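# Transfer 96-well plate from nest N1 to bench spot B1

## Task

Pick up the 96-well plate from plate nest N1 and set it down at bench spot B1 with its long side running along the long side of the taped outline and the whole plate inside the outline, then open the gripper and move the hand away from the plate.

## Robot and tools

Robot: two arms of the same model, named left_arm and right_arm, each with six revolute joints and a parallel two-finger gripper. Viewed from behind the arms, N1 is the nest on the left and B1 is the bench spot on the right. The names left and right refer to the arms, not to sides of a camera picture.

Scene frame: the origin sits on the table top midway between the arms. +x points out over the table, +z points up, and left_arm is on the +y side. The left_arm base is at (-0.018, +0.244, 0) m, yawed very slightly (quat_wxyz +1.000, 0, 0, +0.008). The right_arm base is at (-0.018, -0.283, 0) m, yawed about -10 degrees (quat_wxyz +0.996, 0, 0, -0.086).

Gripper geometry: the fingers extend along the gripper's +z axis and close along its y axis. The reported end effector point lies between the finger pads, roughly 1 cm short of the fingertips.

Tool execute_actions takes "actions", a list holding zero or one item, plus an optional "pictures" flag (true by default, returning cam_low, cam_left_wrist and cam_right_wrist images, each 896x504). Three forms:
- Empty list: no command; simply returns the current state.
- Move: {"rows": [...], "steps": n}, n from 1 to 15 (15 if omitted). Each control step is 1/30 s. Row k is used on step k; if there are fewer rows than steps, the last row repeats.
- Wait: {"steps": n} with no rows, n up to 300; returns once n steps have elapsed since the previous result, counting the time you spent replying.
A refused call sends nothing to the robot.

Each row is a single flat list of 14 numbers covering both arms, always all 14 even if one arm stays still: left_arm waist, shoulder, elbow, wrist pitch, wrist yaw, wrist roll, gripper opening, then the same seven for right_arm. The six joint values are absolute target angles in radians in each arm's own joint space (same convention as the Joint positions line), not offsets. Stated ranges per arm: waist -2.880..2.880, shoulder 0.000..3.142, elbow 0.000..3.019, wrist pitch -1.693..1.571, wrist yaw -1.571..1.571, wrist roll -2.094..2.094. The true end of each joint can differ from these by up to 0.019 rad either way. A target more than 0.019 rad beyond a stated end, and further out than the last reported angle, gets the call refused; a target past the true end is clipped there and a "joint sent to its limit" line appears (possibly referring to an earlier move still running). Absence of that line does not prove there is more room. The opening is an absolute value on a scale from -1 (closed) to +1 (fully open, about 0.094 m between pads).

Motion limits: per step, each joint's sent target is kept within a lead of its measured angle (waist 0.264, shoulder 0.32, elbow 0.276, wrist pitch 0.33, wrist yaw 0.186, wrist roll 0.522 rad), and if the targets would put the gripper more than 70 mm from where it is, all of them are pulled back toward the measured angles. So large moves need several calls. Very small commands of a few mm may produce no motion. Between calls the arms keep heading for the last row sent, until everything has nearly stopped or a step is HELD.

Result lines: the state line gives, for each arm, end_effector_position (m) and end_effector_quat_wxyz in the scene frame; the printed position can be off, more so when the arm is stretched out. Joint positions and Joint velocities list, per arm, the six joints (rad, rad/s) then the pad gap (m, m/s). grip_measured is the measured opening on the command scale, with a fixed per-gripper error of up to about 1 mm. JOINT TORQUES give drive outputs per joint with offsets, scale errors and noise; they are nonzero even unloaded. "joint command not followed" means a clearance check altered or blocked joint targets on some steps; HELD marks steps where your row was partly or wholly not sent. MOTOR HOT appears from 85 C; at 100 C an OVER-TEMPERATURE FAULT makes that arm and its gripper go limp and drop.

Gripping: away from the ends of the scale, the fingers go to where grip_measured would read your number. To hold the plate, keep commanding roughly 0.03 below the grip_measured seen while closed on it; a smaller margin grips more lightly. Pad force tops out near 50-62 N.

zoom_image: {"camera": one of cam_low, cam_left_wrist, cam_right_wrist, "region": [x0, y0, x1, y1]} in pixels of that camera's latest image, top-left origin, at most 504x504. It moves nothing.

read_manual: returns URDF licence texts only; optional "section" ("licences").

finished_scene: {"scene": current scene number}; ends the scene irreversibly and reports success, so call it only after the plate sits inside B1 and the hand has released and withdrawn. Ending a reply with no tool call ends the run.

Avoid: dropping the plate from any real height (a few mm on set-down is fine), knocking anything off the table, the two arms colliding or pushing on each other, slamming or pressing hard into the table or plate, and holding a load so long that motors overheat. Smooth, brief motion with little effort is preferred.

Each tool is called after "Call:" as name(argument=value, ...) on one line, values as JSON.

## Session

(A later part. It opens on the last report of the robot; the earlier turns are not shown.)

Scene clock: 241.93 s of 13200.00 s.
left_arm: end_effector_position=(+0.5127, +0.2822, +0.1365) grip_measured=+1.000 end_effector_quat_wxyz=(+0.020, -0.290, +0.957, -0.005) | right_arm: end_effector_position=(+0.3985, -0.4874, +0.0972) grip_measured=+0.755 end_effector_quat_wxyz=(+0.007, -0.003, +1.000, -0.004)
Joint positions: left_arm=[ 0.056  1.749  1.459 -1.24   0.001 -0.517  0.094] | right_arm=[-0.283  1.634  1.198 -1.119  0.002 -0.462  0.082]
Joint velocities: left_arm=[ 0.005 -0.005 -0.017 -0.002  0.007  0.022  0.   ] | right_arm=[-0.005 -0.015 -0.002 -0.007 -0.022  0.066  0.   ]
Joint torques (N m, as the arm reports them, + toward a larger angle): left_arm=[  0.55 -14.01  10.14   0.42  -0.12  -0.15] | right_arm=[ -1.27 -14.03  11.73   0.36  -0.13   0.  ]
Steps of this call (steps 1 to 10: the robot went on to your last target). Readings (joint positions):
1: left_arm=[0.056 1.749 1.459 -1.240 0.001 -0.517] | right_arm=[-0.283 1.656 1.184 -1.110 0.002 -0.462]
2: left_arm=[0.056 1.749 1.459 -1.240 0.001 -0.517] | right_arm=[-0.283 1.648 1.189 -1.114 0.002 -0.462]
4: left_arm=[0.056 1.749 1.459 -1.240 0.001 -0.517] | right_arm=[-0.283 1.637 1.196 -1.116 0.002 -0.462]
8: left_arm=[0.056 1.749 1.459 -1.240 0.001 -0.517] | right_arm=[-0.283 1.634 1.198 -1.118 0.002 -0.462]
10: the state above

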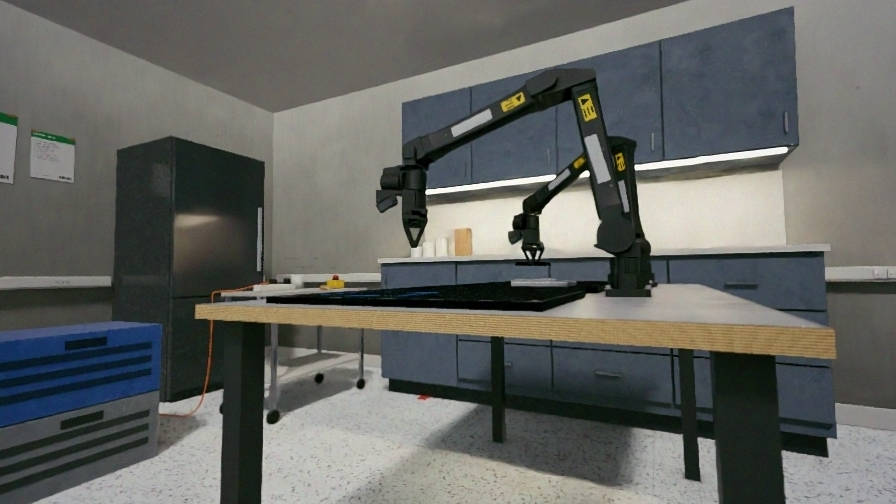

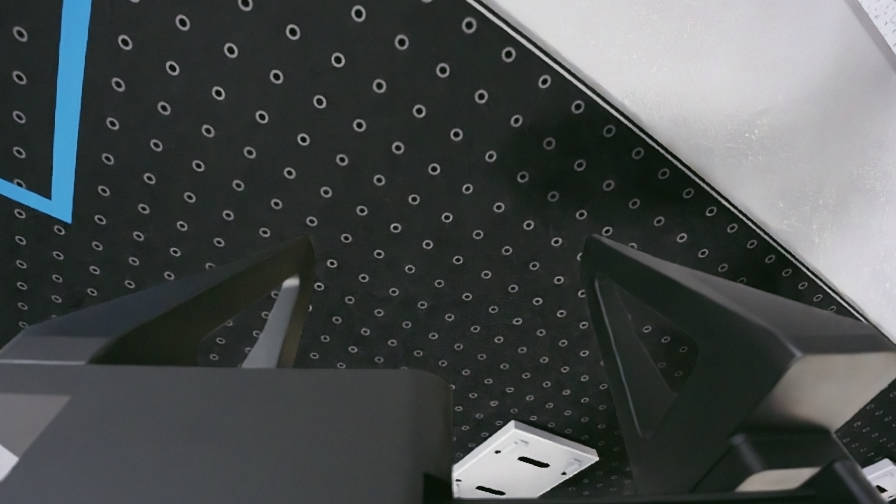

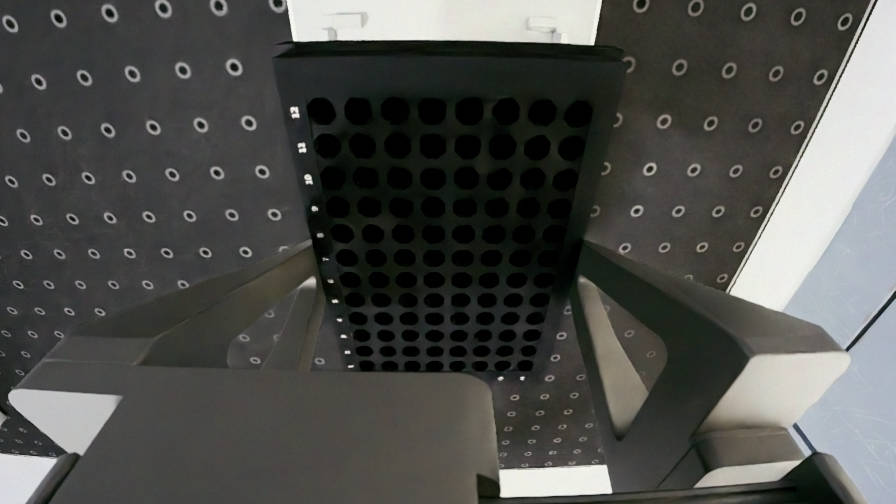

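Call:
execute_actions(actions=[{"rows": [[0.05,1.74,1.47,-1.25,0,-0.53,1,-0.289,1.62,1.236,-1.129,0,-0.467,0.72],[0.05,1.74,1.47,-1.25,0,-0.53,1,-0.285,1.621,1.237,-1.129,0,-0.463,0.72],[0.05,1.74,1.47,-1.25,0,-0.53,1,-0.279,1.622,1.238,-1.129,0,-0.457,0.72],[0.05,1.74,1.47,-1.25,0,-0.53,1,-0.271,1.623,1.239,-1.129,0,-0.448,0.72],[0.05,1.74,1.47,-1.25,0,-0.53,1,-0.26,1.625,1.241,-1.13,0,-0.438,0.72],[0.05,1.74,1.47,-1.25,0,-0.53,1,-0.247,1.628,1.243,-1.13,0,-0.424,0.72],[0.05,1.74,1.47,-1.25,0,-0.53,1,-0.232,1.631,1.246,-1.13,0,-0.409,0.72],[0.05,1.74,1.47,-1.25,0,-0.53,1,-0.214,1.634,1.249,-1.131,0,-0.391,0.72],[0.05,1.74,1.47,-1.25,0,-0.53,1,-0.195,1.637,1.252,-1.131,0,-0.372,0.72],[0.05,1.74,1.47,-1.25,0,-0.53,1,-0.174,1.641,1.256,-1.132,0,-0.35,0.72],[0.05,1.74,1.47,-1.25,0,-0.53,1,-0.15,1.645,1.26,-1.132,0,-0.327,0.72],[0.05,1.74,1.47,-1.25,0,-0.53,1,-0.125,1.65,1.264,-1.133,0,-0.301,0.72],[0.05,1.74,1.47,-1.25,0,-0.53,1,-0.099,1.655,1.268,-1.134,0,-0.274,0.72],[0.05,1.74,1.47,-1.25,0,-0.53,1,-0.071,1.66,1.273,-1.134,0,-0.246,0.72],[0.05,1.74,1.47,-1.25,0,-0.53,1,-0.041,1.665,1.278,-1.135,0,-0.216,0.72]], "steps": 15}], pictures=false)

Call:
execute_actions(actions=[{"rows": [[0.05,1.74,1.47,-1.25,0,-0.53,1,-0.011,1.671,1.283,-1.136,0,-0.185,0.72],[0.05,1.74,1.47,-1.25,0,-0.53,1,0.021,1.676,1.289,-1.137,0,-0.153,0.72],[0.05,1.74,1.47,-1.25,0,-0.53,1,0.054,1.682,1.294,-1.137,0,-0.12,0.72],[0.05,1.74,1.47,-1.25,0,-0.53,1,0.087,1.688,1.3,-1.138,0,-0.086,0.72],[0.05,1.74,1.47,-1.25,0,-0.53,1,0.121,1.694,1.306,-1.139,0,-0.051,0.72],[0.05,1.74,1.47,-1.25,0,-0.53,1,0.155,1.701,1.312,-1.14,0,-0.017,0.72],[0.05,1.74,1.47,-1.25,0,-0.53,1,0.19,1.707,1.318,-1.141,0,0.018,0.72],[0.05,1.74,1.47,-1.25,0,-0.53,1,0.225,1.713,1.323,-1.141,0,0.054,0.72],[0.05,1.74,1.47,-1.25,0,-0.53,1,0.26,1.719,1.329,-1.142,0,0.089,0.72],[0.05,1.74,1.47,-1.25,0,-0.53,1,0.294,1.726,1.335,-1.143,0,0.123,0.72],[0.05,1.74,1.47,-1.25,0,-0.53,1,0.328,1.732,1.341,-1.144,0,0.158,0.72],[0.05,1.74,1.47,-1.25,0,-0.53,1,0.361,1.738,1.347,-1.145,0,0.192,0.72],[0.05,1.74,1.47,-1.25,0,-0.53,1,0.394,1.744,1.352,-1.145,0,0.225,0.72],[0.05,1.74,1.47,-1.25,0,-0.53,1,0.426,1.749,1.358,-1.146,0,0.257,0.72],[0.05,1.74,1.47,-1.25,0,-0.53,1,0.456,1.755,1.363,-1.147,0,0.288,0.72]], "steps": 15}], pictures=false)

Call:
execute_actions(actions=[{"rows": [[0.05,1.74,1.47,-1.25,0,-0.53,1,0.486,1.76,1.368,-1.148,0,0.318,0.72],[0.05,1.74,1.47,-1.25,0,-0.53,1,0.514,1.765,1.373,-1.148,0,0.346,0.72],[0.05,1.74,1.47,-1.25,0,-0.53,1,0.54,1.77,1.377,-1.149,0,0.373,0.72],[0.05,1.74,1.47,-1.25,0,-0.53,1,0.565,1.775,1.381,-1.15,0,0.399,0.72],[0.05,1.74,1.47,-1.25,0,-0.53,1,0.589,1.779,1.385,-1.15,0,0.422,0.72],[0.05,1.74,1.47,-1.25,0,-0.53,1,0.61,1.783,1.389,-1.151,0,0.444,0.72],[0.05,1.74,1.47,-1.25,0,-0.53,1,0.629,1.786,1.392,-1.151,0,0.463,0.72],[0.05,1.74,1.47,-1.25,0,-0.53,1,0.647,1.789,1.395,-1.152,0,0.481,0.72],[0.05,1.74,1.47,-1.25,0,-0.53,1,0.662,1.792,1.398,-1.152,0,0.496,0.72],[0.05,1.74,1.47,-1.25,0,-0.53,1,0.675,1.795,1.4,-1.152,0,0.51,0.72],[0.05,1.74,1.47,-1.25,0,-0.53,1,0.686,1.797,1.402,-1.153,0,0.52,0.72],[0.05,1.74,1.47,-1.25,0,-0.53,1,0.694,1.798,1.403,-1.153,0,0.529,0.72],[0.05,1.74,1.47,-1.25,0,-0.53,1,0.7,1.799,1.404,-1.153,0,0.535,0.72],[0.05,1.74,1.47,-1.25,0,-0.53,1,0.704,1.8,1.405,-1.153,0,0.539,0.72],[0.05,1.74,1.47,-1.25,0,-0.53,1,0.705,1.8,1.405,-1.153,0,0.54,0.72]], "steps": 15}], pictures=false)

Call:
execute_actions(actions=[{"steps": 15}])

Scene clock: 315.10 s of 13200.00 s.
left_arm: end_effector_position=(+0.5127, +0.2822, +0.1365) grip_measured=+1.000 end_effector_quat_wxyz=(+0.020, -0.290, +0.957, -0.005) | right_arm: end_effector_position=(+0.4342, -0.4176, +0.1023) grip_measured=+0.755 end_effector_quat_wxyz=(+0.013, -0.016, +1.000, -0.005)
Joint positions: left_arm=[ 0.056  1.749  1.459 -1.24   0.001 -0.517  0.094] | right_arm=[-0.116  1.64   1.221 -1.124  0.002 -0.32   0.082]
Joint velocities: left_arm=[-0.005  0.005  0.007 -0.002 -0.022  0.022  0.   ] | right_arm=[ 0.904  0.112  0.183 -0.007 -0.007  0.608 -0.   ]
Joint torques (N m, as the arm reports them, + toward a larger angle): left_arm=[  0.89 -14.01  10.17   0.43  -0.12  -0.15] | right_arm=[  0.65 -11.61  12.54   0.26  -0.12   0.1 ]
Steps of this call (steps 1 to 30: the robot went on to your last target; steps 31 to 90: nothing new was sent; then 69.67 s passed at rest; steps 91 to 105: all 15 steps of this action). Readings (joint positions):
91: left_arm=[0.056 1.749 1.459 -1.240 0.001 -0.517] | right_arm=[-0.283 1.634 1.198 -1.119 0.002 -0.462]
92: left_arm=[0.056 1.749 1.459 -1.240 0.001 -0.517] | right_arm=[-0.283 1.634 1.198 -1.119 0.002 -0.462]
94: left_arm=[0.056 1.749 1.459 -1.240 0.001 -0.517] | right_arm=[-0.283 1.634 1.198 -1.119 0.002 -0.461]
98: left_arm=[0.056 1.749 1.459 -1.240 0.001 -0.517] | right_arm=[-0.268 1.634 1.198 -1.119 0.002 -0.438]
105: the state above

Scene clock: 315.60 s of 13200.00 s.
left_arm: end_effector_position=(+0.5127, +0.2822, +0.1365) grip_measured=+1.000 end_effector_quat_wxyz=(+0.020, -0.290, +0.957, -0.005) | right_arm: end_effector_position=(+0.4707, -0.1727, +0.0880) grip_measured=+0.755 end_effector_quat_wxyz=(+0.004, -0.041, +0.999, -0.000)
Joint positions: left_arm=[ 0.056  1.749  1.459 -1.24   0.001 -0.517  0.094] | right_arm=[ 0.395  1.736  1.307 -1.133  0.002  0.14   0.082]
Joint velocities: left_arm=[-0.005 -0.015 -0.012  0.007 -0.066  0.007  0.   ] | right_arm=[ 0.972  0.171  0.159 -0.037 -0.007  0.93  -0.   ]
Joint torques (N m, as the arm reports them, + toward a larger angle): left_arm=[  0.25 -13.64  10.18   0.32  -0.11  -0.13] | right_arm=[ -0.49 -13.7   12.52   0.27  -0.08   0.12]
Steps of this call (steps 1 to 15: all 15 steps of this action). Readings (joint positions):
1: left_arm=[0.056 1.749 1.459 -1.240 0.001 -0.517] | right_arm=[-0.085 1.645 1.227 -1.124 0.002 -0.296]
2: left_arm=[0.056 1.749 1.459 -1.240 0.001 -0.517] | right_arm=[-0.052 1.650 1.234 -1.124 0.002 -0.271]
4: left_arm=[0.056 1.749 1.459 -1.240 0.001 -0.517] | right_arm=[0.015 1.661 1.247 -1.124 0.002 -0.216]
8: left_arm=[0.056 1.749 1.459 -1.240 0.001 -0.517] | right_arm=[0.154 1.689 1.270 -1.127 0.002 -0.092]
15: the state above

Scene clock: 316.10 s of 13200.00 s.
left_arm: end_effector_position=(+0.5127, +0.2822, +0.1365) grip_measured=+1.000 end_effector_quat_wxyz=(+0.020, -0.290, +0.957, -0.005) | right_arm: end_effector_position=(+0.4261, -0.0202, +0.0802) grip_measured=+0.755 end_effector_quat_wxyz=(-0.001, -0.023, +1.000, -0.001)
Joint positions: left_arm=[ 0.056  1.749  1.459 -1.24   0.001 -0.517  0.094] | right_arm=[ 0.708  1.786  1.355 -1.142  0.001  0.488  0.082]
Joint velocities: left_arm=[-0.015 -0.005 -0.007  0.007  0.051 -0.022  0.   ] | right_arm=[ 0.142  0.044  0.007  0.002  0.007  0.286 -0.001]
Joint torques (N m, as the arm reports them, + toward a larger angle): left_arm=[  0.47 -13.63  10.11   0.4   -0.12  -0.14] | right_arm=[ -1.34 -14.2   12.7    0.32  -0.05   0.14]
Steps of this call (steps 1 to 15: all 15 steps of this action). Readings (joint positions):
1: left_arm=[0.056 1.749 1.459 -1.240 0.001 -0.517] | right_arm=[0.428 1.742 1.312 -1.133 0.002 0.173]
2: left_arm=[0.056 1.749 1.459 -1.240 0.001 -0.517] | right_arm=[0.460 1.747 1.318 -1.134 0.002 0.204]
4: left_arm=[0.056 1.749 1.459 -1.240 0.001 -0.517] | right_arm=[0.519 1.756 1.327 -1.136 0.002 0.265]
8: left_arm=[0.056 1.749 1.459 -1.240 0.001 -0.517] | right_arm=[0.618 1.772 1.343 -1.138 0.002 0.370]
15: the state above

Scene clock: 316.60 s of 13200.00 s.
left_arm: end_effector_position=(+0.5127, +0.2822, +0.1365) grip_measured=+1.000 end_effector_quat_wxyz=(+0.020, -0.290, +0.957, -0.005) | right_arm: end_effector_position=(+0.4250, -0.0188, +0.0797) grip_measured=+0.755 end_effector_quat_wxyz=(-0.002, -0.004, +1.000, -0.002)
Joint positions: left_arm=[ 0.056  1.749  1.459 -1.24   0.001 -0.517  0.094] | right_arm=[ 0.711  1.788  1.355 -1.143  0.001  0.531  0.082]
Joint velocities: left_arm=[ 0.005 -0.015 -0.002 -0.002  0.007 -0.022  0.   ] | right_arm=[ 0.005 -0.005 -0.002 -0.017 -0.066 -0.037  0.   ]
Joint torques (N m, as the arm reports them, + toward a larger angle): left_arm=[  0.5  -13.81  10.18   0.36  -0.1   -0.13] | right_arm=[ -1.39 -14.36  12.86   0.27  -0.04   0.14]
Steps of this call (steps 1 to 15: the robot went on to your last target). Readings (joint positions):
1: left_arm=[0.056 1.749 1.459 -1.240 0.001 -0.517] | right_arm=[0.711 1.787 1.355 -1.142 0.001 0.497]
2: left_arm=[0.056 1.749 1.459 -1.240 0.001 -0.517] | right_arm=[0.712 1.788 1.355 -1.142 0.001 0.504]
4: left_arm=[0.056 1.749 1.459 -1.240 0.001 -0.517] | right_arm=[0.711 1.788 1.355 -1.143 0.001 0.514]
8: left_arm=[0.056 1.749 1.459 -1.240 0.001 -0.517] | right_arm=[0.711 1.788 1.355 -1.143 0.001 0.525]
15: the state above

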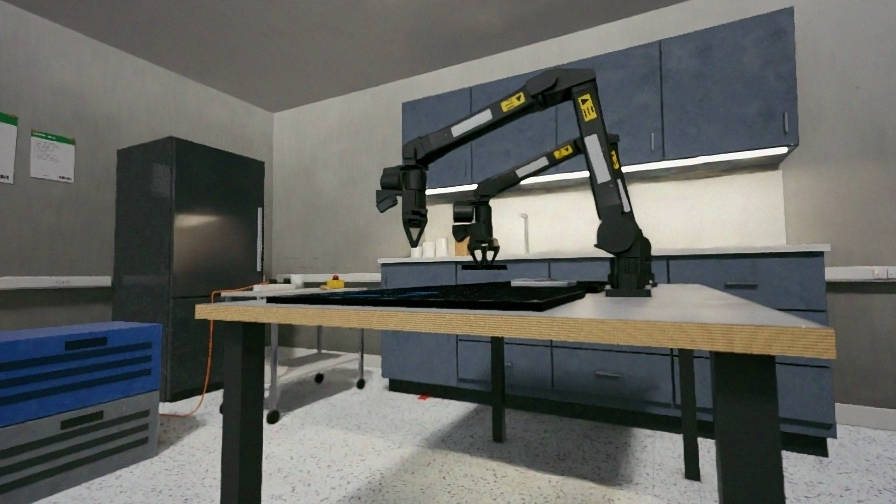

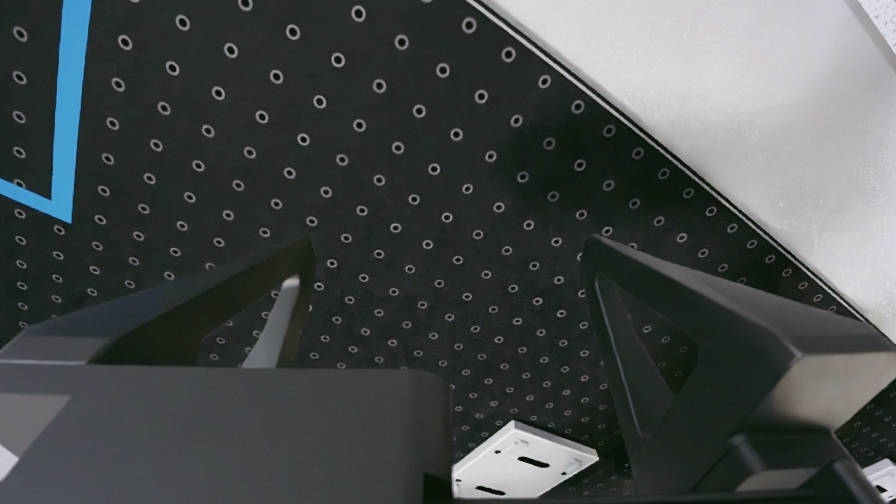

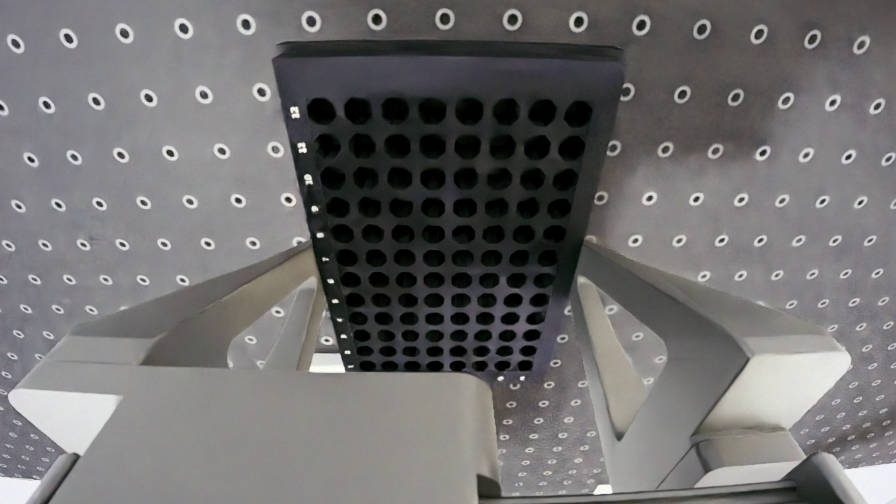

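Call:
execute_actions(actions=[{"rows": [[0.05,1.74,1.47,-1.25,0,-0.53,1,0.705,1.8,1.39,-1.145,0,0.545,0.72],[0.05,1.74,1.47,-1.25,0,-0.53,1,0.705,1.8,1.377,-1.137,0,0.545,0.72],[0.05,1.74,1.47,-1.25,0,-0.53,1,0.705,1.801,1.366,-1.13,0,0.545,0.72],[0.05,1.74,1.47,-1.25,0,-0.53,1,0.705,1.802,1.364,-1.127,0,0.545,0.72],[0.05,1.74,1.47,-1.25,0,-0.53,1,0.705,1.804,1.362,-1.123,0,0.545,0.72],[0.05,1.74,1.47,-1.25,0,-0.53,1,0.705,1.807,1.359,-1.117,0,0.545,0.72],[0.05,1.74,1.47,-1.25,0,-0.53,1,0.705,1.81,1.356,-1.111,0,0.545,0.72],[0.05,1.74,1.47,-1.25,0,-0.53,1,0.705,1.813,1.353,-1.104,0,0.545,0.72],[0.05,1.74,1.47,-1.25,0,-0.53,1,0.705,1.817,1.349,-1.097,0,0.545,0.72],[0.05,1.74,1.47,-1.25,0,-0.53,1,0.705,1.82,1.346,-1.09,0,0.545,0.72],[0.05,1.74,1.47,-1.25,0,-0.53,1,0.705,1.824,1.342,-1.083,0,0.545,0.72],[0.05,1.74,1.47,-1.25,0,-0.53,1,0.705,1.827,1.339,-1.076,0,0.545,0.72],[0.05,1.74,1.47,-1.25,0,-0.53,1,0.705,1.831,1.335,-1.069,0,0.545,0.72],[0.05,1.74,1.47,-1.25,0,-0.53,1,0.705,1.834,1.332,-1.062,0,0.545,0.72],[0.05,1.74,1.47,-1.25,0,-0.53,1,0.705,1.838,1.328,-1.055,0,0.545,0.72]], "steps": 15}], pictures=false)

Call:
execute_actions(actions=[{"rows": [[0.05,1.74,1.47,-1.25,0,-0.53,1,0.705,1.841,1.325,-1.049,0,0.545,0.72],[0.05,1.74,1.47,-1.25,0,-0.53,1,0.705,1.844,1.322,-1.043,0,0.545,0.72],[0.05,1.74,1.47,-1.25,0,-0.53,1,0.705,1.847,1.32,-1.038,0,0.545,0.72],[0.05,1.74,1.47,-1.25,0,-0.53,1,0.705,1.849,1.318,-1.033,0,0.545,0.72],[0.05,1.74,1.47,-1.25,0,-0.53,1,0.705,1.851,1.316,-1.029,0,0.545,0.72],[0.05,1.74,1.47,-1.25,0,-0.53,1,0.705,1.853,1.314,-1.026,0,0.545,0.72],[0.05,1.74,1.47,-1.25,0,-0.53,1,0.705,1.854,1.313,-1.023,0,0.545,0.72],[0.05,1.74,1.47,-1.25,0,-0.53,1,0.705,1.855,1.312,-1.021,0,0.545,0.72],[0.05,1.74,1.47,-1.25,0,-0.53,1,0.705,1.856,1.311,-1.019,0,0.545,0.72],[0.05,1.74,1.47,-1.25,0,-0.53,1,0.705,1.857,1.31,-1.018,0,0.545,0.72]], "steps": 15}])

Scene clock: 343.13 s of 13200.00 s.
left_arm: end_effector_position=(+0.5127, +0.2822, +0.1365) grip_measured=+1.000 end_effector_quat_wxyz=(+0.020, -0.290, +0.957, -0.005) | right_arm: end_effector_position=(+0.4277, -0.0172, +0.0585) grip_measured=+0.755 end_effector_quat_wxyz=(+0.003, -0.001, +1.000, +0.001)
Joint positions: left_arm=[ 0.056  1.749  1.459 -1.24   0.001 -0.517  0.094] | right_arm=[ 0.711  1.813  1.33  -1.082  0.001  0.537  0.082]
Joint velocities: left_arm=[-0.005 -0.015 -0.002 -0.002  0.007  0.007  0.   ] | right_arm=[-0.005  0.142 -0.12   0.188 -0.022 -0.081  0.   ]
Joint torques (N m, as the arm reports them, + toward a larger angle): left_arm=[  0.47 -13.88  10.19   0.36  -0.12  -0.14] | right_arm=[ -1.28 -14.11   8.65   1.08  -0.02   0.13]
Steps of this call (steps 1 to 15: the robot went on to your last target; steps 16 to 90: nothing new was sent; then 23.03 s passed at rest; steps 91 to 105: all 15 steps of this action). Readings (joint positions):
91: left_arm=[0.056 1.749 1.459 -1.240 0.001 -0.517] | right_arm=[0.711 1.788 1.355 -1.143 0.001 0.533]
92: left_arm=[0.056 1.749 1.459 -1.240 0.001 -0.517] | right_arm=[0.711 1.788 1.355 -1.143 0.001 0.534]
94: left_arm=[0.056 1.749 1.459 -1.240 0.001 -0.517] | right_arm=[0.711 1.788 1.355 -1.142 0.001 0.535]
98: left_arm=[0.056 1.749 1.459 -1.240 0.001 -0.517] | right_arm=[0.711 1.790 1.353 -1.128 0.001 0.536]
105: the state above

Scene clock: 343.63 s of 13200.00 s.
left_arm: end_effector_position=(+0.5127, +0.2822, +0.1365) grip_measured=+1.000 end_effector_quat_wxyz=(+0.020, -0.290, +0.957, -0.005) | right_arm: end_effector_position=(+0.4254, -0.0186, +0.0321) grip_measured=+0.755 end_effector_quat_wxyz=(-0.002, -0.001, +1.000, -0.002)
Joint positions: left_arm=[ 0.056  1.749  1.459 -1.24   0.001 -0.517  0.094] | right_arm=[ 0.711  1.848  1.302 -1.031  0.001  0.537  0.082]
Joint velocities: left_arm=[-0.005  0.005  0.007 -0.002 -0.022 -0.007  0.   ] | right_arm=[-0.015 -0.024 -0.002  0.017  0.051 -0.022  0.   ]
Joint torques (N m, as the arm reports them, + toward a larger angle): left_arm=[  0.46 -13.78  10.22   0.38  -0.12  -0.14] | right_arm=[ -1.28 -14.64   8.56   1.1   -0.03   0.14]
Steps of this call (steps 1 to 15: all 15 steps of this action). Readings (joint positions):
1: left_arm=[0.056 1.749 1.459 -1.240 0.001 -0.517] | right_arm=[0.711 1.818 1.326 -1.075 0.001 0.537]
2: left_arm=[0.056 1.749 1.459 -1.240 0.001 -0.517] | right_arm=[0.711 1.823 1.322 -1.068 0.001 0.537]
4: left_arm=[0.056 1.749 1.459 -1.240 0.001 -0.517] | right_arm=[0.711 1.833 1.314 -1.057 0.001 0.537]
8: left_arm=[0.056 1.749 1.459 -1.240 0.001 -0.517] | right_arm=[0.711 1.845 1.305 -1.040 0.001 0.537]
15: the state above

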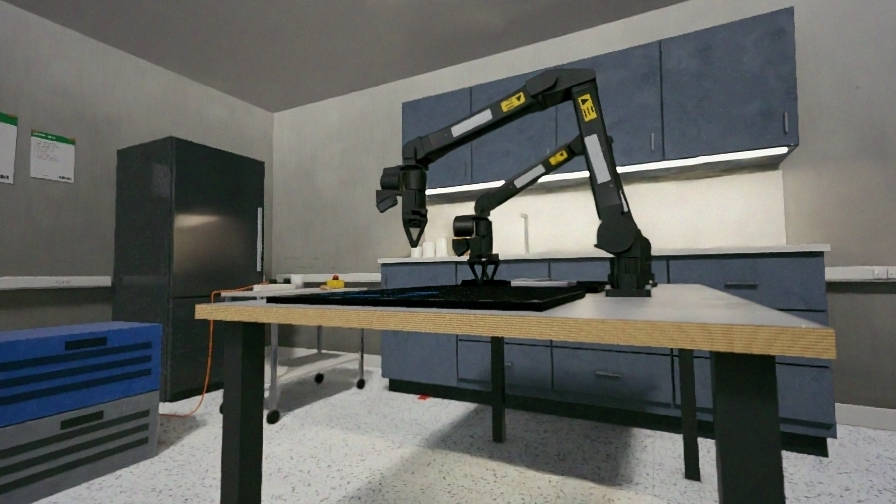

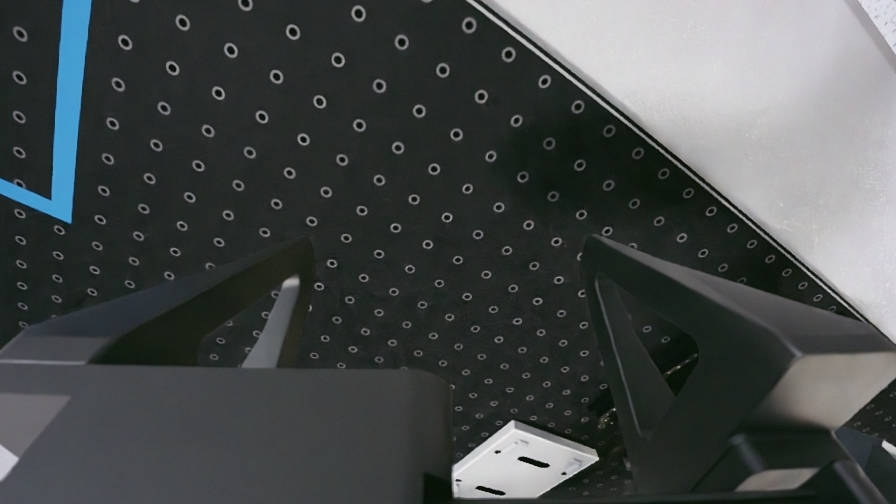

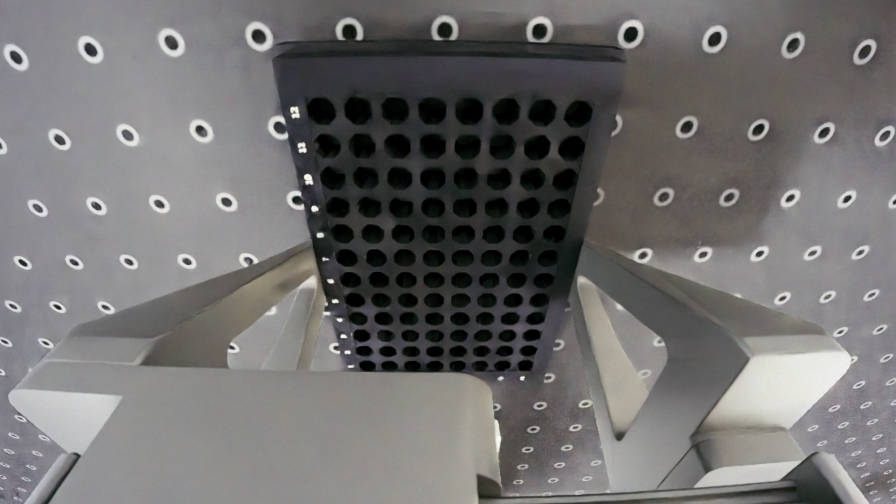

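Call:
execute_actions(actions=[{"rows": [[0.05,1.74,1.47,-1.25,0,-0.53,1,0.705,1.858,1.309,-1.016,0,0.545,0.72],[0.05,1.74,1.47,-1.25,0,-0.53,1,0.705,1.859,1.308,-1.014,0,0.545,0.72],[0.05,1.74,1.47,-1.25,0,-0.53,1,0.705,1.86,1.308,-1.012,0,0.545,0.72],[0.05,1.74,1.47,-1.25,0,-0.53,1,0.705,1.861,1.307,-1.011,0,0.545,0.72],[0.05,1.74,1.47,-1.25,0,-0.53,1,0.705,1.862,1.306,-1.009,0,0.545,0.72],[0.05,1.74,1.47,-1.25,0,-0.53,1,0.705,1.863,1.306,-1.008,0,0.545,0.72],[0.05,1.74,1.47,-1.25,0,-0.53,1,0.705,1.864,1.305,-1.007,0,0.545,0.72],[0.05,1.74,1.47,-1.25,0,-0.53,1,0.705,1.865,1.305,-1.006,0,0.545,0.72]], "steps": 15}])

Scene clock: 353.00 s of 13200.00 s.
left_arm: end_effector_position=(+0.5127, +0.2822, +0.1365) grip_measured=+1.000 end_effector_quat_wxyz=(+0.020, -0.290, +0.957, -0.005) | right_arm: end_effector_position=(+0.4270, -0.0176, +0.0300) grip_measured=+0.755 end_effector_quat_wxyz=(+0.001, -0.001, +1.000, -0.000)
Joint positions: left_arm=[ 0.056  1.749  1.459 -1.24   0.001 -0.517  0.094] | right_arm=[ 0.711  1.851  1.3   -1.019  0.001  0.537  0.082]
Joint velocities: left_arm=[-0.005 -0.005 -0.007  0.002  0.022 -0.022  0.   ] | right_arm=[-0.015  0.015 -0.007  0.007  0.007  0.007 -0.   ]
Joint torques (N m, as the arm reports them, + toward a larger angle): left_arm=[  0.95 -13.73  10.17   0.36  -0.1   -0.12] | right_arm=[ -1.16 -14.29   8.38   1.14  -0.05   0.13]
Steps of this call (steps 1 to 15: the robot went on to your last target; steps 16 to 90: nothing new was sent; then 5.87 s passed at rest; steps 91 to 105: all 15 steps of this action). Readings (joint positions):
91: left_arm=[0.056 1.749 1.459 -1.240 0.001 -0.517] | right_arm=[0.711 1.848 1.302 -1.031 0.001 0.537]
92: left_arm=[0.056 1.749 1.459 -1.240 0.001 -0.517] | right_arm=[0.711 1.848 1.302 -1.030 0.001 0.537]
94: left_arm=[0.056 1.749 1.459 -1.240 0.001 -0.517] | right_arm=[0.711 1.848 1.302 -1.027 0.001 0.537]
98: left_arm=[0.056 1.749 1.459 -1.240 0.001 -0.517] | right_arm=[0.711 1.848 1.302 -1.021 0.001 0.537]
105: the state above

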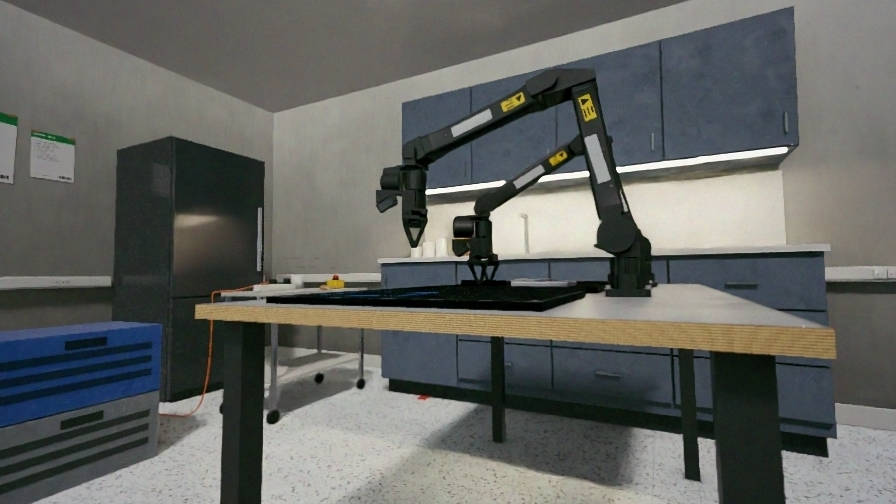

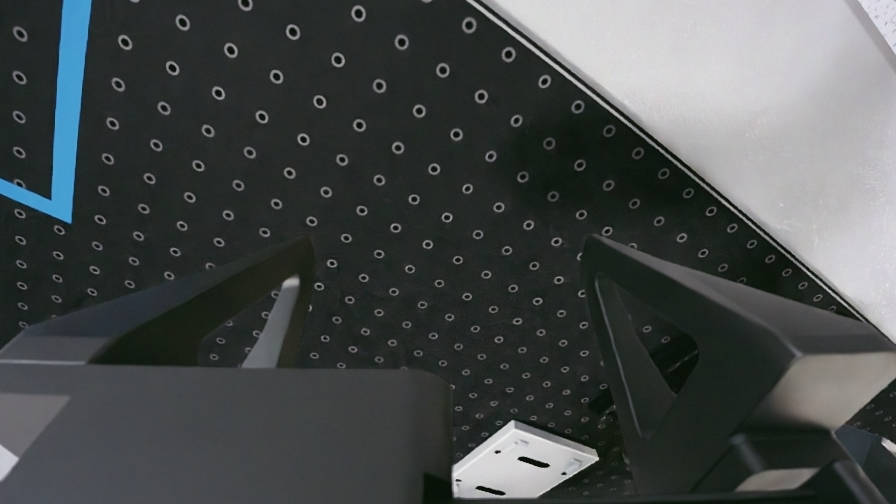

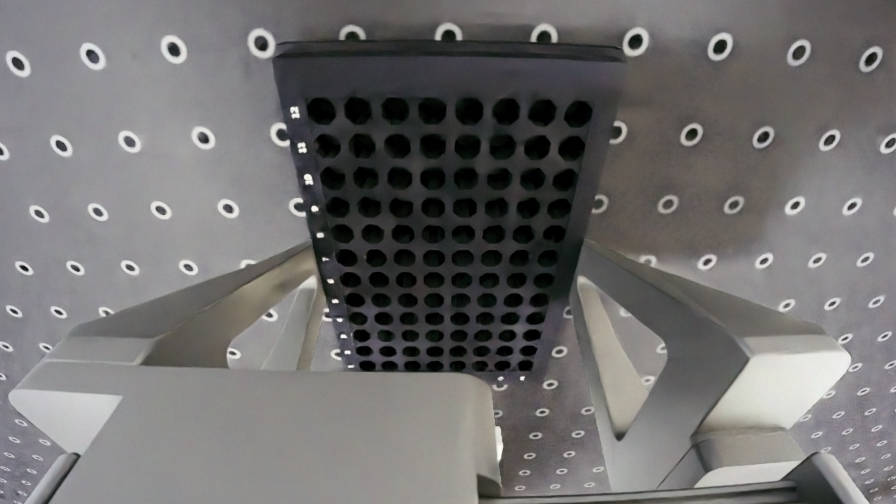

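Call:
execute_actions(actions=[{"rows": [[0.05,1.74,1.47,-1.25,0,-0.53,1,0.705,1.866,1.304,-1.006,0,0.545,0.72],[0.05,1.74,1.47,-1.25,0,-0.53,1,0.705,1.867,1.304,-1.005,0,0.545,0.72],[0.05,1.74,1.47,-1.25,0,-0.53,1,0.705,1.868,1.303,-1.004,0,0.545,0.72],[0.05,1.74,1.47,-1.25,0,-0.53,1,0.705,1.869,1.303,-1.003,0,0.545,0.72]], "steps": 15}], pictures=false)

Scene clock: 360.67 s of 13200.00 s.
left_arm: end_effector_position=(+0.5127, +0.2822, +0.1365) grip_measured=+1.000 end_effector_quat_wxyz=(+0.020, -0.290, +0.957, -0.005) | right_arm: end_effector_position=(+0.4267, -0.0178, +0.0279) grip_measured=+0.755 end_effector_quat_wxyz=(+0.000, -0.001, +1.000, -0.001)
Joint positions: left_arm=[ 0.056  1.749  1.459 -1.24   0.001 -0.517  0.094] | right_arm=[ 0.711  1.854  1.299 -1.016  0.001  0.537  0.082]
Joint velocities: left_arm=[ 0.005 -0.015  0.017 -0.002 -0.051 -0.037  0.   ] | right_arm=[-0.005 -0.005 -0.007 -0.002  0.022  0.007 -0.001]
Joint torques (N m, as the arm reports them, + toward a larger angle): left_arm=[  0.61 -13.96  10.16   0.31  -0.09  -0.14] | right_arm=[ -1.21 -14.36   8.27   1.13  -0.04   0.14]
Steps of this call (steps 1 to 15: the robot went on to your last target; steps 16 to 90: nothing new was sent; then 4.17 s passed at rest; steps 91 to 105: all 15 steps of this action). Readings (joint positions):
91: left_arm=[0.056 1.749 1.459 -1.240 0.001 -0.517] | right_arm=[0.711 1.851 1.299 -1.019 0.001 0.537]
92: left_arm=[0.056 1.749 1.459 -1.240 0.001 -0.517] | right_arm=[0.711 1.851 1.299 -1.019 0.001 0.537]
94: left_arm=[0.056 1.749 1.459 -1.240 0.001 -0.517] | right_arm=[0.711 1.852 1.299 -1.018 0.001 0.537]
98: left_arm=[0.056 1.749 1.459 -1.240 0.001 -0.517] | right_arm=[0.711 1.854 1.299 -1.016 0.001 0.537]
105: the state above

Call:
execute_actions(actions=[{"rows": [[0.05,1.74,1.47,-1.25,0,-0.53,1,0.705,1.869,1.303,-1.003,0,0.545,0.75],[0.05,1.74,1.47,-1.25,0,-0.53,1,0.705,1.869,1.303,-1.003,0,0.545,0.78],[0.05,1.74,1.47,-1.25,0,-0.53,1,0.705,1.869,1.303,-1.003,0,0.545,0.82],[0.05,1.74,1.47,-1.25,0,-0.53,1,0.705,1.869,1.303,-1.003,0,0.545,0.87],[0.05,1.74,1.47,-1.25,0,-0.53,1,0.705,1.869,1.303,-1.003,0,0.545,0.93],[0.05,1.74,1.47,-1.25,0,-0.53,1,0.705,1.869,1.303,-1.003,0,0.545,1]], "steps": 10}], pictures=false)

Call:
execute_actions(actions=[{"rows": [[0.05,1.74,1.47,-1.25,0,-0.53,1,0.705,1.856,1.316,-1.011,0,0.545,1],[0.05,1.74,1.47,-1.25,0,-0.53,1,0.705,1.843,1.329,-1.019,0,0.545,1],[0.05,1.74,1.47,-1.25,0,-0.53,1,0.705,1.831,1.34,-1.027,0,0.545,1],[0.05,1.74,1.47,-1.25,0,-0.53,1,0.705,1.826,1.343,-1.033,0,0.545,1],[0.05,1.74,1.47,-1.25,0,-0.53,1,0.705,1.82,1.347,-1.042,0,0.545,1],[0.05,1.74,1.47,-1.25,0,-0.53,1,0.705,1.813,1.352,-1.053,0,0.545,1],[0.05,1.74,1.47,-1.25,0,-0.53,1,0.705,1.806,1.358,-1.066,0,0.545,1],[0.05,1.74,1.47,-1.25,0,-0.53,1,0.705,1.798,1.365,-1.081,0,0.545,1],[0.05,1.74,1.47,-1.25,0,-0.53,1,0.705,1.79,1.373,-1.097,0,0.545,1],[0.05,1.74,1.47,-1.25,0,-0.53,1,0.705,1.782,1.381,-1.113,0,0.545,1],[0.05,1.74,1.47,-1.25,0,-0.53,1,0.705,1.774,1.389,-1.129,0,0.545,1],[0.05,1.74,1.47,-1.25,0,-0.53,1,0.705,1.767,1.396,-1.143,0,0.545,1],[0.05,1.74,1.47,-1.25,0,-0.53,1,0.705,1.761,1.402,-1.155,0,0.545,1],[0.05,1.74,1.47,-1.25,0,-0.53,1,0.705,1.757,1.407,-1.164,0,0.545,1],[0.05,1.74,1.47,-1.25,0,-0.53,1,0.705,1.755,1.41,-1.17,0,0.545,1]], "steps": 15}], pictures=false)

Call:
execute_actions(actions=[{"rows": [[0.048,1.74,1.47,-1.25,0,-0.53,1,0.703,1.754,1.409,-1.17,0,0.545,1],[0.043,1.741,1.469,-1.249,0,-0.53,1,0.698,1.75,1.406,-1.17,0,0.545,1],[0.035,1.741,1.468,-1.247,0,-0.531,1,0.689,1.744,1.401,-1.171,0,0.545,1],[0.024,1.742,1.466,-1.245,0,-0.531,1,0.677,1.735,1.394,-1.171,0,0.545,1],[0.01,1.743,1.463,-1.242,0,-0.532,1,0.661,1.725,1.385,-1.172,0,0.545,1],[-0.007,1.745,1.46,-1.239,0,-0.532,1,0.642,1.712,1.375,-1.173,0,0.545,1],[-0.027,1.746,1.457,-1.235,0,-0.533,1,0.621,1.697,1.362,-1.174,0,0.545,1],[-0.049,1.748,1.453,-1.231,0,-0.534,1,0.597,1.68,1.349,-1.175,0,0.545,1],[-0.074,1.75,1.449,-1.227,0,-0.535,1,0.57,1.661,1.334,-1.176,0,0.545,1],[-0.1,1.753,1.445,-1.222,0,-0.536,1,0.541,1.641,1.318,-1.178,0,0.545,1],[-0.128,1.755,1.44,-1.216,0,-0.537,1,0.511,1.62,1.3,-1.179,0,0.545,1],[-0.157,1.757,1.435,-1.211,0,-0.539,1,0.479,1.598,1.282,-1.18,0,0.545,1],[-0.188,1.76,1.43,-1.205,0,-0.54,1,0.446,1.575,1.263,-1.182,0,0.545,1],[-0.219,1.762,1.425,-1.199,0,-0.541,1,0.412,1.551,1.244,-1.183,0,0.545,1],[-0.25,1.765,1.42,-1.194,0,-0.543,1,0.378,1.528,1.225,-1.185,0,0.545,1]], "steps": 15}], pictures=false)

Call:
execute_actions(actions=[{"rows": [[-0.281,1.768,1.415,-1.188,0,-0.544,1,0.343,1.504,1.206,-1.187,0,0.545,1],[-0.312,1.77,1.41,-1.182,0,-0.545,1,0.309,1.48,1.187,-1.188,0,0.545,1],[-0.343,1.773,1.405,-1.176,0,-0.546,1,0.276,1.457,1.168,-1.19,0,0.545,1],[-0.372,1.775,1.4,-1.171,0,-0.548,1,0.244,1.435,1.15,-1.191,0,0.545,1],[-0.4,1.778,1.395,-1.165,0,-0.549,1,0.214,1.414,1.133,-1.193,0,0.545,1],[-0.426,1.78,1.391,-1.16,0,-0.55,1,0.185,1.394,1.116,-1.194,0,0.545,1],[-0.451,1.782,1.387,-1.156,0,-0.551,1,0.158,1.375,1.101,-1.195,0,0.545,1],[-0.473,1.784,1.383,-1.152,0,-0.552,1,0.134,1.358,1.088,-1.196,0,0.545,1],[-0.493,1.785,1.38,-1.148,0,-0.553,1,0.113,1.343,1.075,-1.197,0,0.545,1],[-0.51,1.787,1.377,-1.145,0,-0.553,1,0.094,1.33,1.065,-1.198,0,0.545,1],[-0.524,1.788,1.374,-1.142,0,-0.554,1,0.078,1.32,1.056,-1.199,0,0.545,1],[-0.535,1.789,1.372,-1.14,0,-0.554,1,0.066,1.311,1.049,-1.199,0,0.545,1],[-0.543,1.789,1.371,-1.138,0,-0.555,1,0.057,1.305,1.044,-1.2,0,0.545,1],[-0.548,1.79,1.37,-1.137,0,-0.555,1,0.052,1.301,1.041,-1.2,0,0.545,1],[-0.55,1.79,1.37,-1.137,0,-0.555,1,0.05,1.3,1.04,-1.2,0,0.545,1]], "steps": 15}], pictures=false)

Call:
execute_actions(actions=[{"steps": 20}])

Scene clock: 442.33 s of 13200.00 s.
left_arm: end_effector_position=(+0.5127, +0.2822, +0.1365) grip_measured=+1.000 end_effector_quat_wxyz=(+0.020, -0.290, +0.957, -0.005) | right_arm: end_effector_position=(+0.4267, -0.0178, +0.0279) grip_measured=+1.000 end_effector_quat_wxyz=(+0.000, -0.001, +1.000, -0.001)
Joint positions: left_arm=[ 0.056  1.749  1.459 -1.24   0.001 -0.517  0.094] | right_arm=[ 0.711  1.854  1.299 -1.016  0.001  0.538  0.094]
Joint velocities: left_arm=[-0.015 -0.005  0.002 -0.007 -0.037  0.022  0.   ] | right_arm=[-0.005 -0.005 -0.007  0.002 -0.051  0.081  0.   ]
Joint torques (N m, as the arm reports them, + toward a larger angle): left_arm=[  0.55 -14.06  10.17   0.29  -0.11  -0.15] | right_arm=[ -1.36 -14.21   8.21   1.13  -0.03   0.12]
Steps of this call (steps 1 to 15: the robot went on to your last target; steps 16 to 90: nothing new was sent; then 78.33 s passed at rest; steps 91 to 100: all 10 steps of this action). Readings (joint positions):
91: left_arm=[0.056 1.749 1.459 -1.240 0.001 -0.517] | right_arm=[0.711 1.854 1.299 -1.016 0.001 0.537]
92: left_arm=[0.056 1.749 1.459 -1.240 0.001 -0.517] | right_arm=[0.711 1.854 1.299 -1.016 0.001 0.537]
94: left_arm=[0.056 1.749 1.459 -1.240 0.001 -0.517] | right_arm=[0.711 1.854 1.299 -1.016 0.001 0.537]
98: left_arm=[0.056 1.749 1.459 -1.240 0.001 -0.517] | right_arm=[0.711 1.854 1.299 -1.016 0.001 0.538]
100: the state above

Scene clock: 442.83 s of 13200.00 s.
left_arm: end_effector_position=(+0.5127, +0.2822, +0.1365) grip_measured=+1.000 end_effector_quat_wxyz=(+0.020, -0.290, +0.957, -0.005) | right_arm: end_effector_position=(+0.4231, -0.0200, +0.0701) grip_measured=+1.000 end_effector_quat_wxyz=(-0.010, -0.001, +1.000, -0.007)
Joint positions: left_arm=[ 0.056  1.749  1.459 -1.24   0.001 -0.517  0.094] | right_arm=[ 0.711  1.804  1.351 -1.141  0.001  0.538  0.094]
Joint velocities: left_arm=[-0.015 -0.024  0.002 -0.002  0.007  0.007  0.   ] | right_arm=[ 0.005 -0.288  0.247 -0.271 -0.022 -0.022  0.   ]
Joint torques (N m, as the arm reports them, + toward a larger angle): left_arm=[  0.59 -13.81  10.15   0.36  -0.11  -0.15] | right_arm=[ -1.36 -17.79  12.2    0.42  -0.04   0.14]
Steps of this call (steps 1 to 15: all 15 steps of this action). Readings (joint positions):
1: left_arm=[0.056 1.749 1.459 -1.240 0.001 -0.517] | right_arm=[0.711 1.854 1.299 -1.016 0.001 0.538]
2: left_arm=[0.056 1.749 1.459 -1.240 0.001 -0.517] | right_arm=[0.711 1.854 1.299 -1.016 0.001 0.538]
4: left_arm=[0.056 1.749 1.459 -1.240 0.001 -0.517] | right_arm=[0.711 1.854 1.299 -1.017 0.001 0.538]
8: left_arm=[0.056 1.749 1.459 -1.240 0.001 -0.517] | right_arm=[0.711 1.852 1.306 -1.046 0.001 0.538]
15: the state above

Scene clock: 443.33 s of 13200.00 s.
left_arm: end_effector_position=(+0.5013, +0.1611, +0.1242) grip_measured=+1.000 end_effector_quat_wxyz=(+0.015, -0.183, +0.983, -0.006) | right_arm: end_effector_position=(+0.4373, -0.1506, +0.1260) grip_measured=+1.000 end_effector_quat_wxyz=(+0.020, +0.127, +0.992, +0.008)
Joint positions: left_arm=[-0.174  1.749  1.426 -1.215  0.    -0.526  0.094] | right_arm=[ 0.456  1.613  1.253 -1.168  0.001  0.538  0.094]
Joint velocities: left_arm=[-1.089 -0.005 -0.139  0.149  0.022 -0.037  0.   ] | right_arm=[-1.216 -0.698 -0.545 -0.056 -0.007  0.037  0.   ]
Joint torques (N m, as the arm reports them, + toward a larger angle): left_arm=[  0.03 -11.87   9.42   1.13  -0.06  -0.15] | right_arm=[ -0.91 -16.22   9.06   0.23   0.01   0.12]
Steps of this call (steps 1 to 15: all 15 steps of this action). Readings (joint positions):
1: left_arm=[0.056 1.749 1.459 -1.240 0.001 -0.517] | right_arm=[0.711 1.795 1.358 -1.149 0.001 0.538]
2: left_arm=[0.056 1.749 1.459 -1.240 0.001 -0.517] | right_arm=[0.711 1.785 1.363 -1.153 0.001 0.538]
4: left_arm=[0.053 1.749 1.459 -1.240 0.001 -0.517] | right_arm=[0.708 1.767 1.367 -1.156 0.001 0.538]
8: left_arm=[0.018 1.749 1.456 -1.240 0.001 -0.519] | right_arm=[0.673 1.737 1.361 -1.161 0.001 0.538]
15: the state above

Scene clock: 443.83 s of 13200.00 s.
left_arm: end_effector_position=(+0.4248, -0.0227, +0.0896) grip_measured=+1.000 end_effector_quat_wxyz=(+0.003, +0.002, +1.000, -0.002) | right_arm: end_effector_position=(+0.3642, -0.3282, +0.1656) grip_measured=+1.000 end_effector_quat_wxyz=(+0.051, +0.322, +0.945, +0.011)
Joint positions: left_arm=[-0.558  1.774  1.364 -1.152  0.    -0.538  0.094] | right_arm=[ 0.055  1.315  1.039 -1.191  0.001  0.538  0.094]
Joint velocities: left_arm=[-0.171  0.024 -0.066  0.051 -0.037 -0.007  0.   ] | right_arm=[-0.2   -0.112 -0.129 -0.012 -0.051  0.081  0.   ]
Joint torques (N m, as the arm reports them, + toward a larger angle): left_arm=[  2.61 -12.59   9.55   1.18  -0.06  -0.19] | right_arm=[-0.43 -9.65  9.87  0.56 -0.01  0.11]
Steps of this call (steps 1 to 15: all 15 steps of this action). Readings (joint positions):
1: left_arm=[-0.210 1.749 1.421 -1.210 0.000 -0.527] | right_arm=[0.415 1.588 1.234 -1.169 0.001 0.538]
2: left_arm=[-0.247 1.749 1.416 -1.204 0.000 -0.527] | right_arm=[0.373 1.562 1.215 -1.171 0.001 0.538]
4: left_arm=[-0.318 1.751 1.407 -1.193 0.000 -0.529] | right_arm=[0.294 1.509 1.178 -1.175 0.001 0.538]
8: left_arm=[-0.442 1.759 1.389 -1.172 0.000 -0.533] | right_arm=[0.167 1.409 1.110 -1.182 0.001 0.538]
15: the state above

Scene clock: 444.50 s of 13200.00 s.
left_arm: end_effector_position=(+0.4251, -0.0217, +0.0882) grip_measured=+1.000 end_effector_quat_wxyz=(+0.003, -0.001, +1.000, -0.002) | right_arm: end_effector_position=(+0.3614, -0.3301, +0.1640) grip_measured=+1.000 end_effector_quat_wxyz=(+0.049, +0.324, +0.945, +0.010)
Joint positions: left_arm=[-0.556  1.775  1.362 -1.15   0.    -0.541  0.094] | right_arm=[ 0.049  1.312  1.033 -1.192  0.001  0.538  0.094]
Joint velocities: left_arm=[-0.015 -0.015 -0.007  0.007  0.037 -0.037  0.   ] | right_arm=[ 0.005  0.015  0.002  0.002 -0.022 -0.007  0.   ]
Joint torques (N m, as the arm reports them, + toward a larger angle): left_arm=[  1.52 -11.99   9.37   1.26  -0.06  -0.14] | right_arm=[-0.86 -9.78  9.73  0.56 -0.01  0.11]
Steps of this call (steps 1 to 15: the robot went on to your last target; steps 16 to 20: nothing new was sent). Readings (joint positions):
1: left_arm=[-0.562 1.775 1.363 -1.152 0.000 -0.539] | right_arm=[0.051 1.312 1.036 -1.192 0.001 0.538]
2: left_arm=[-0.564 1.775 1.362 -1.151 0.000 -0.539] | right_arm=[0.049 1.312 1.034 -1.192 0.001 0.538]
4: left_arm=[-0.562 1.775 1.362 -1.151 0.000 -0.540] | right_arm=[0.049 1.312 1.033 -1.192 0.001 0.538]
8: left_arm=[-0.557 1.775 1.362 -1.150 0.000 -0.541] | right_arm=[0.049 1.312 1.033 -1.192 0.001 0.538]
20: the state above
All arms were judged still, so your last target was given up. Only a new action makes them travel on or press farther. Fingers that are still opening or closing keep moving.

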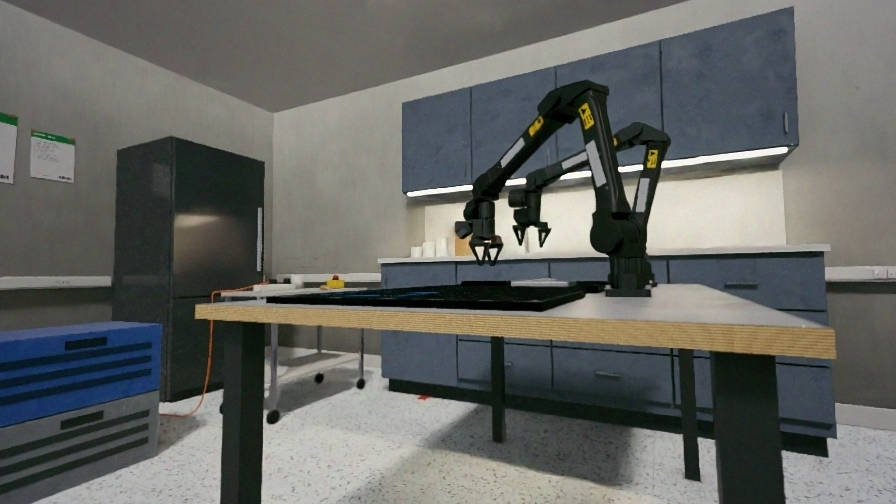

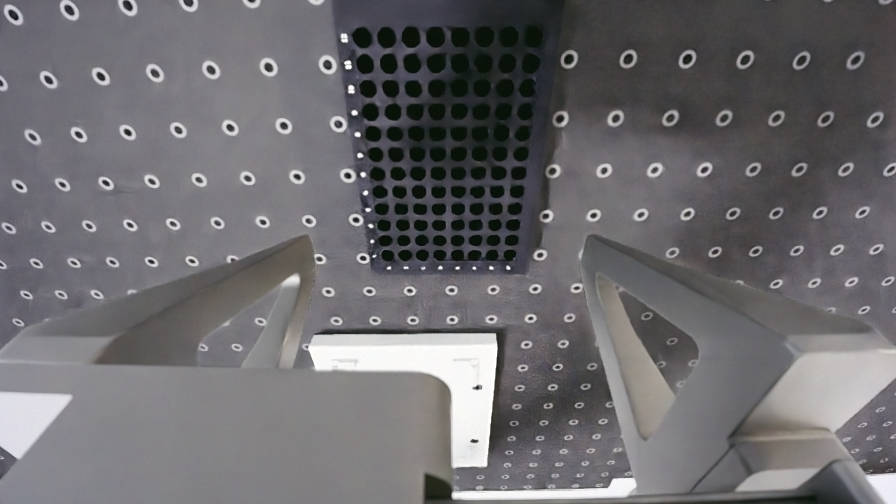

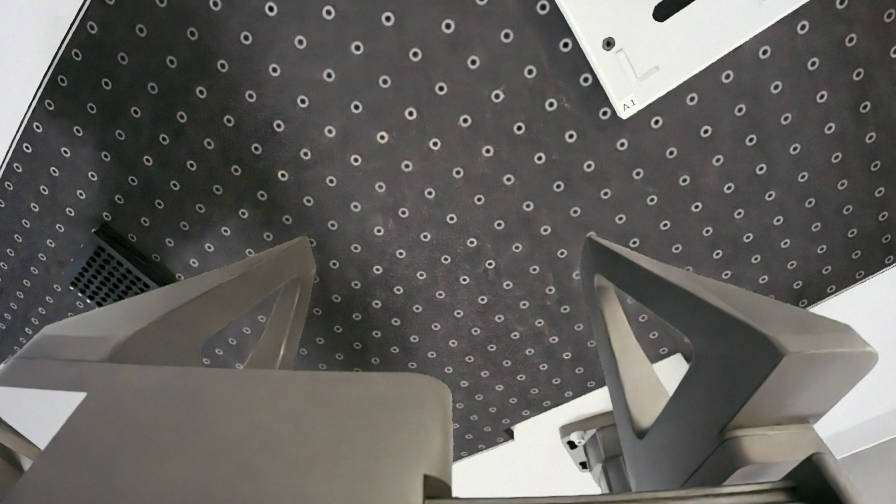

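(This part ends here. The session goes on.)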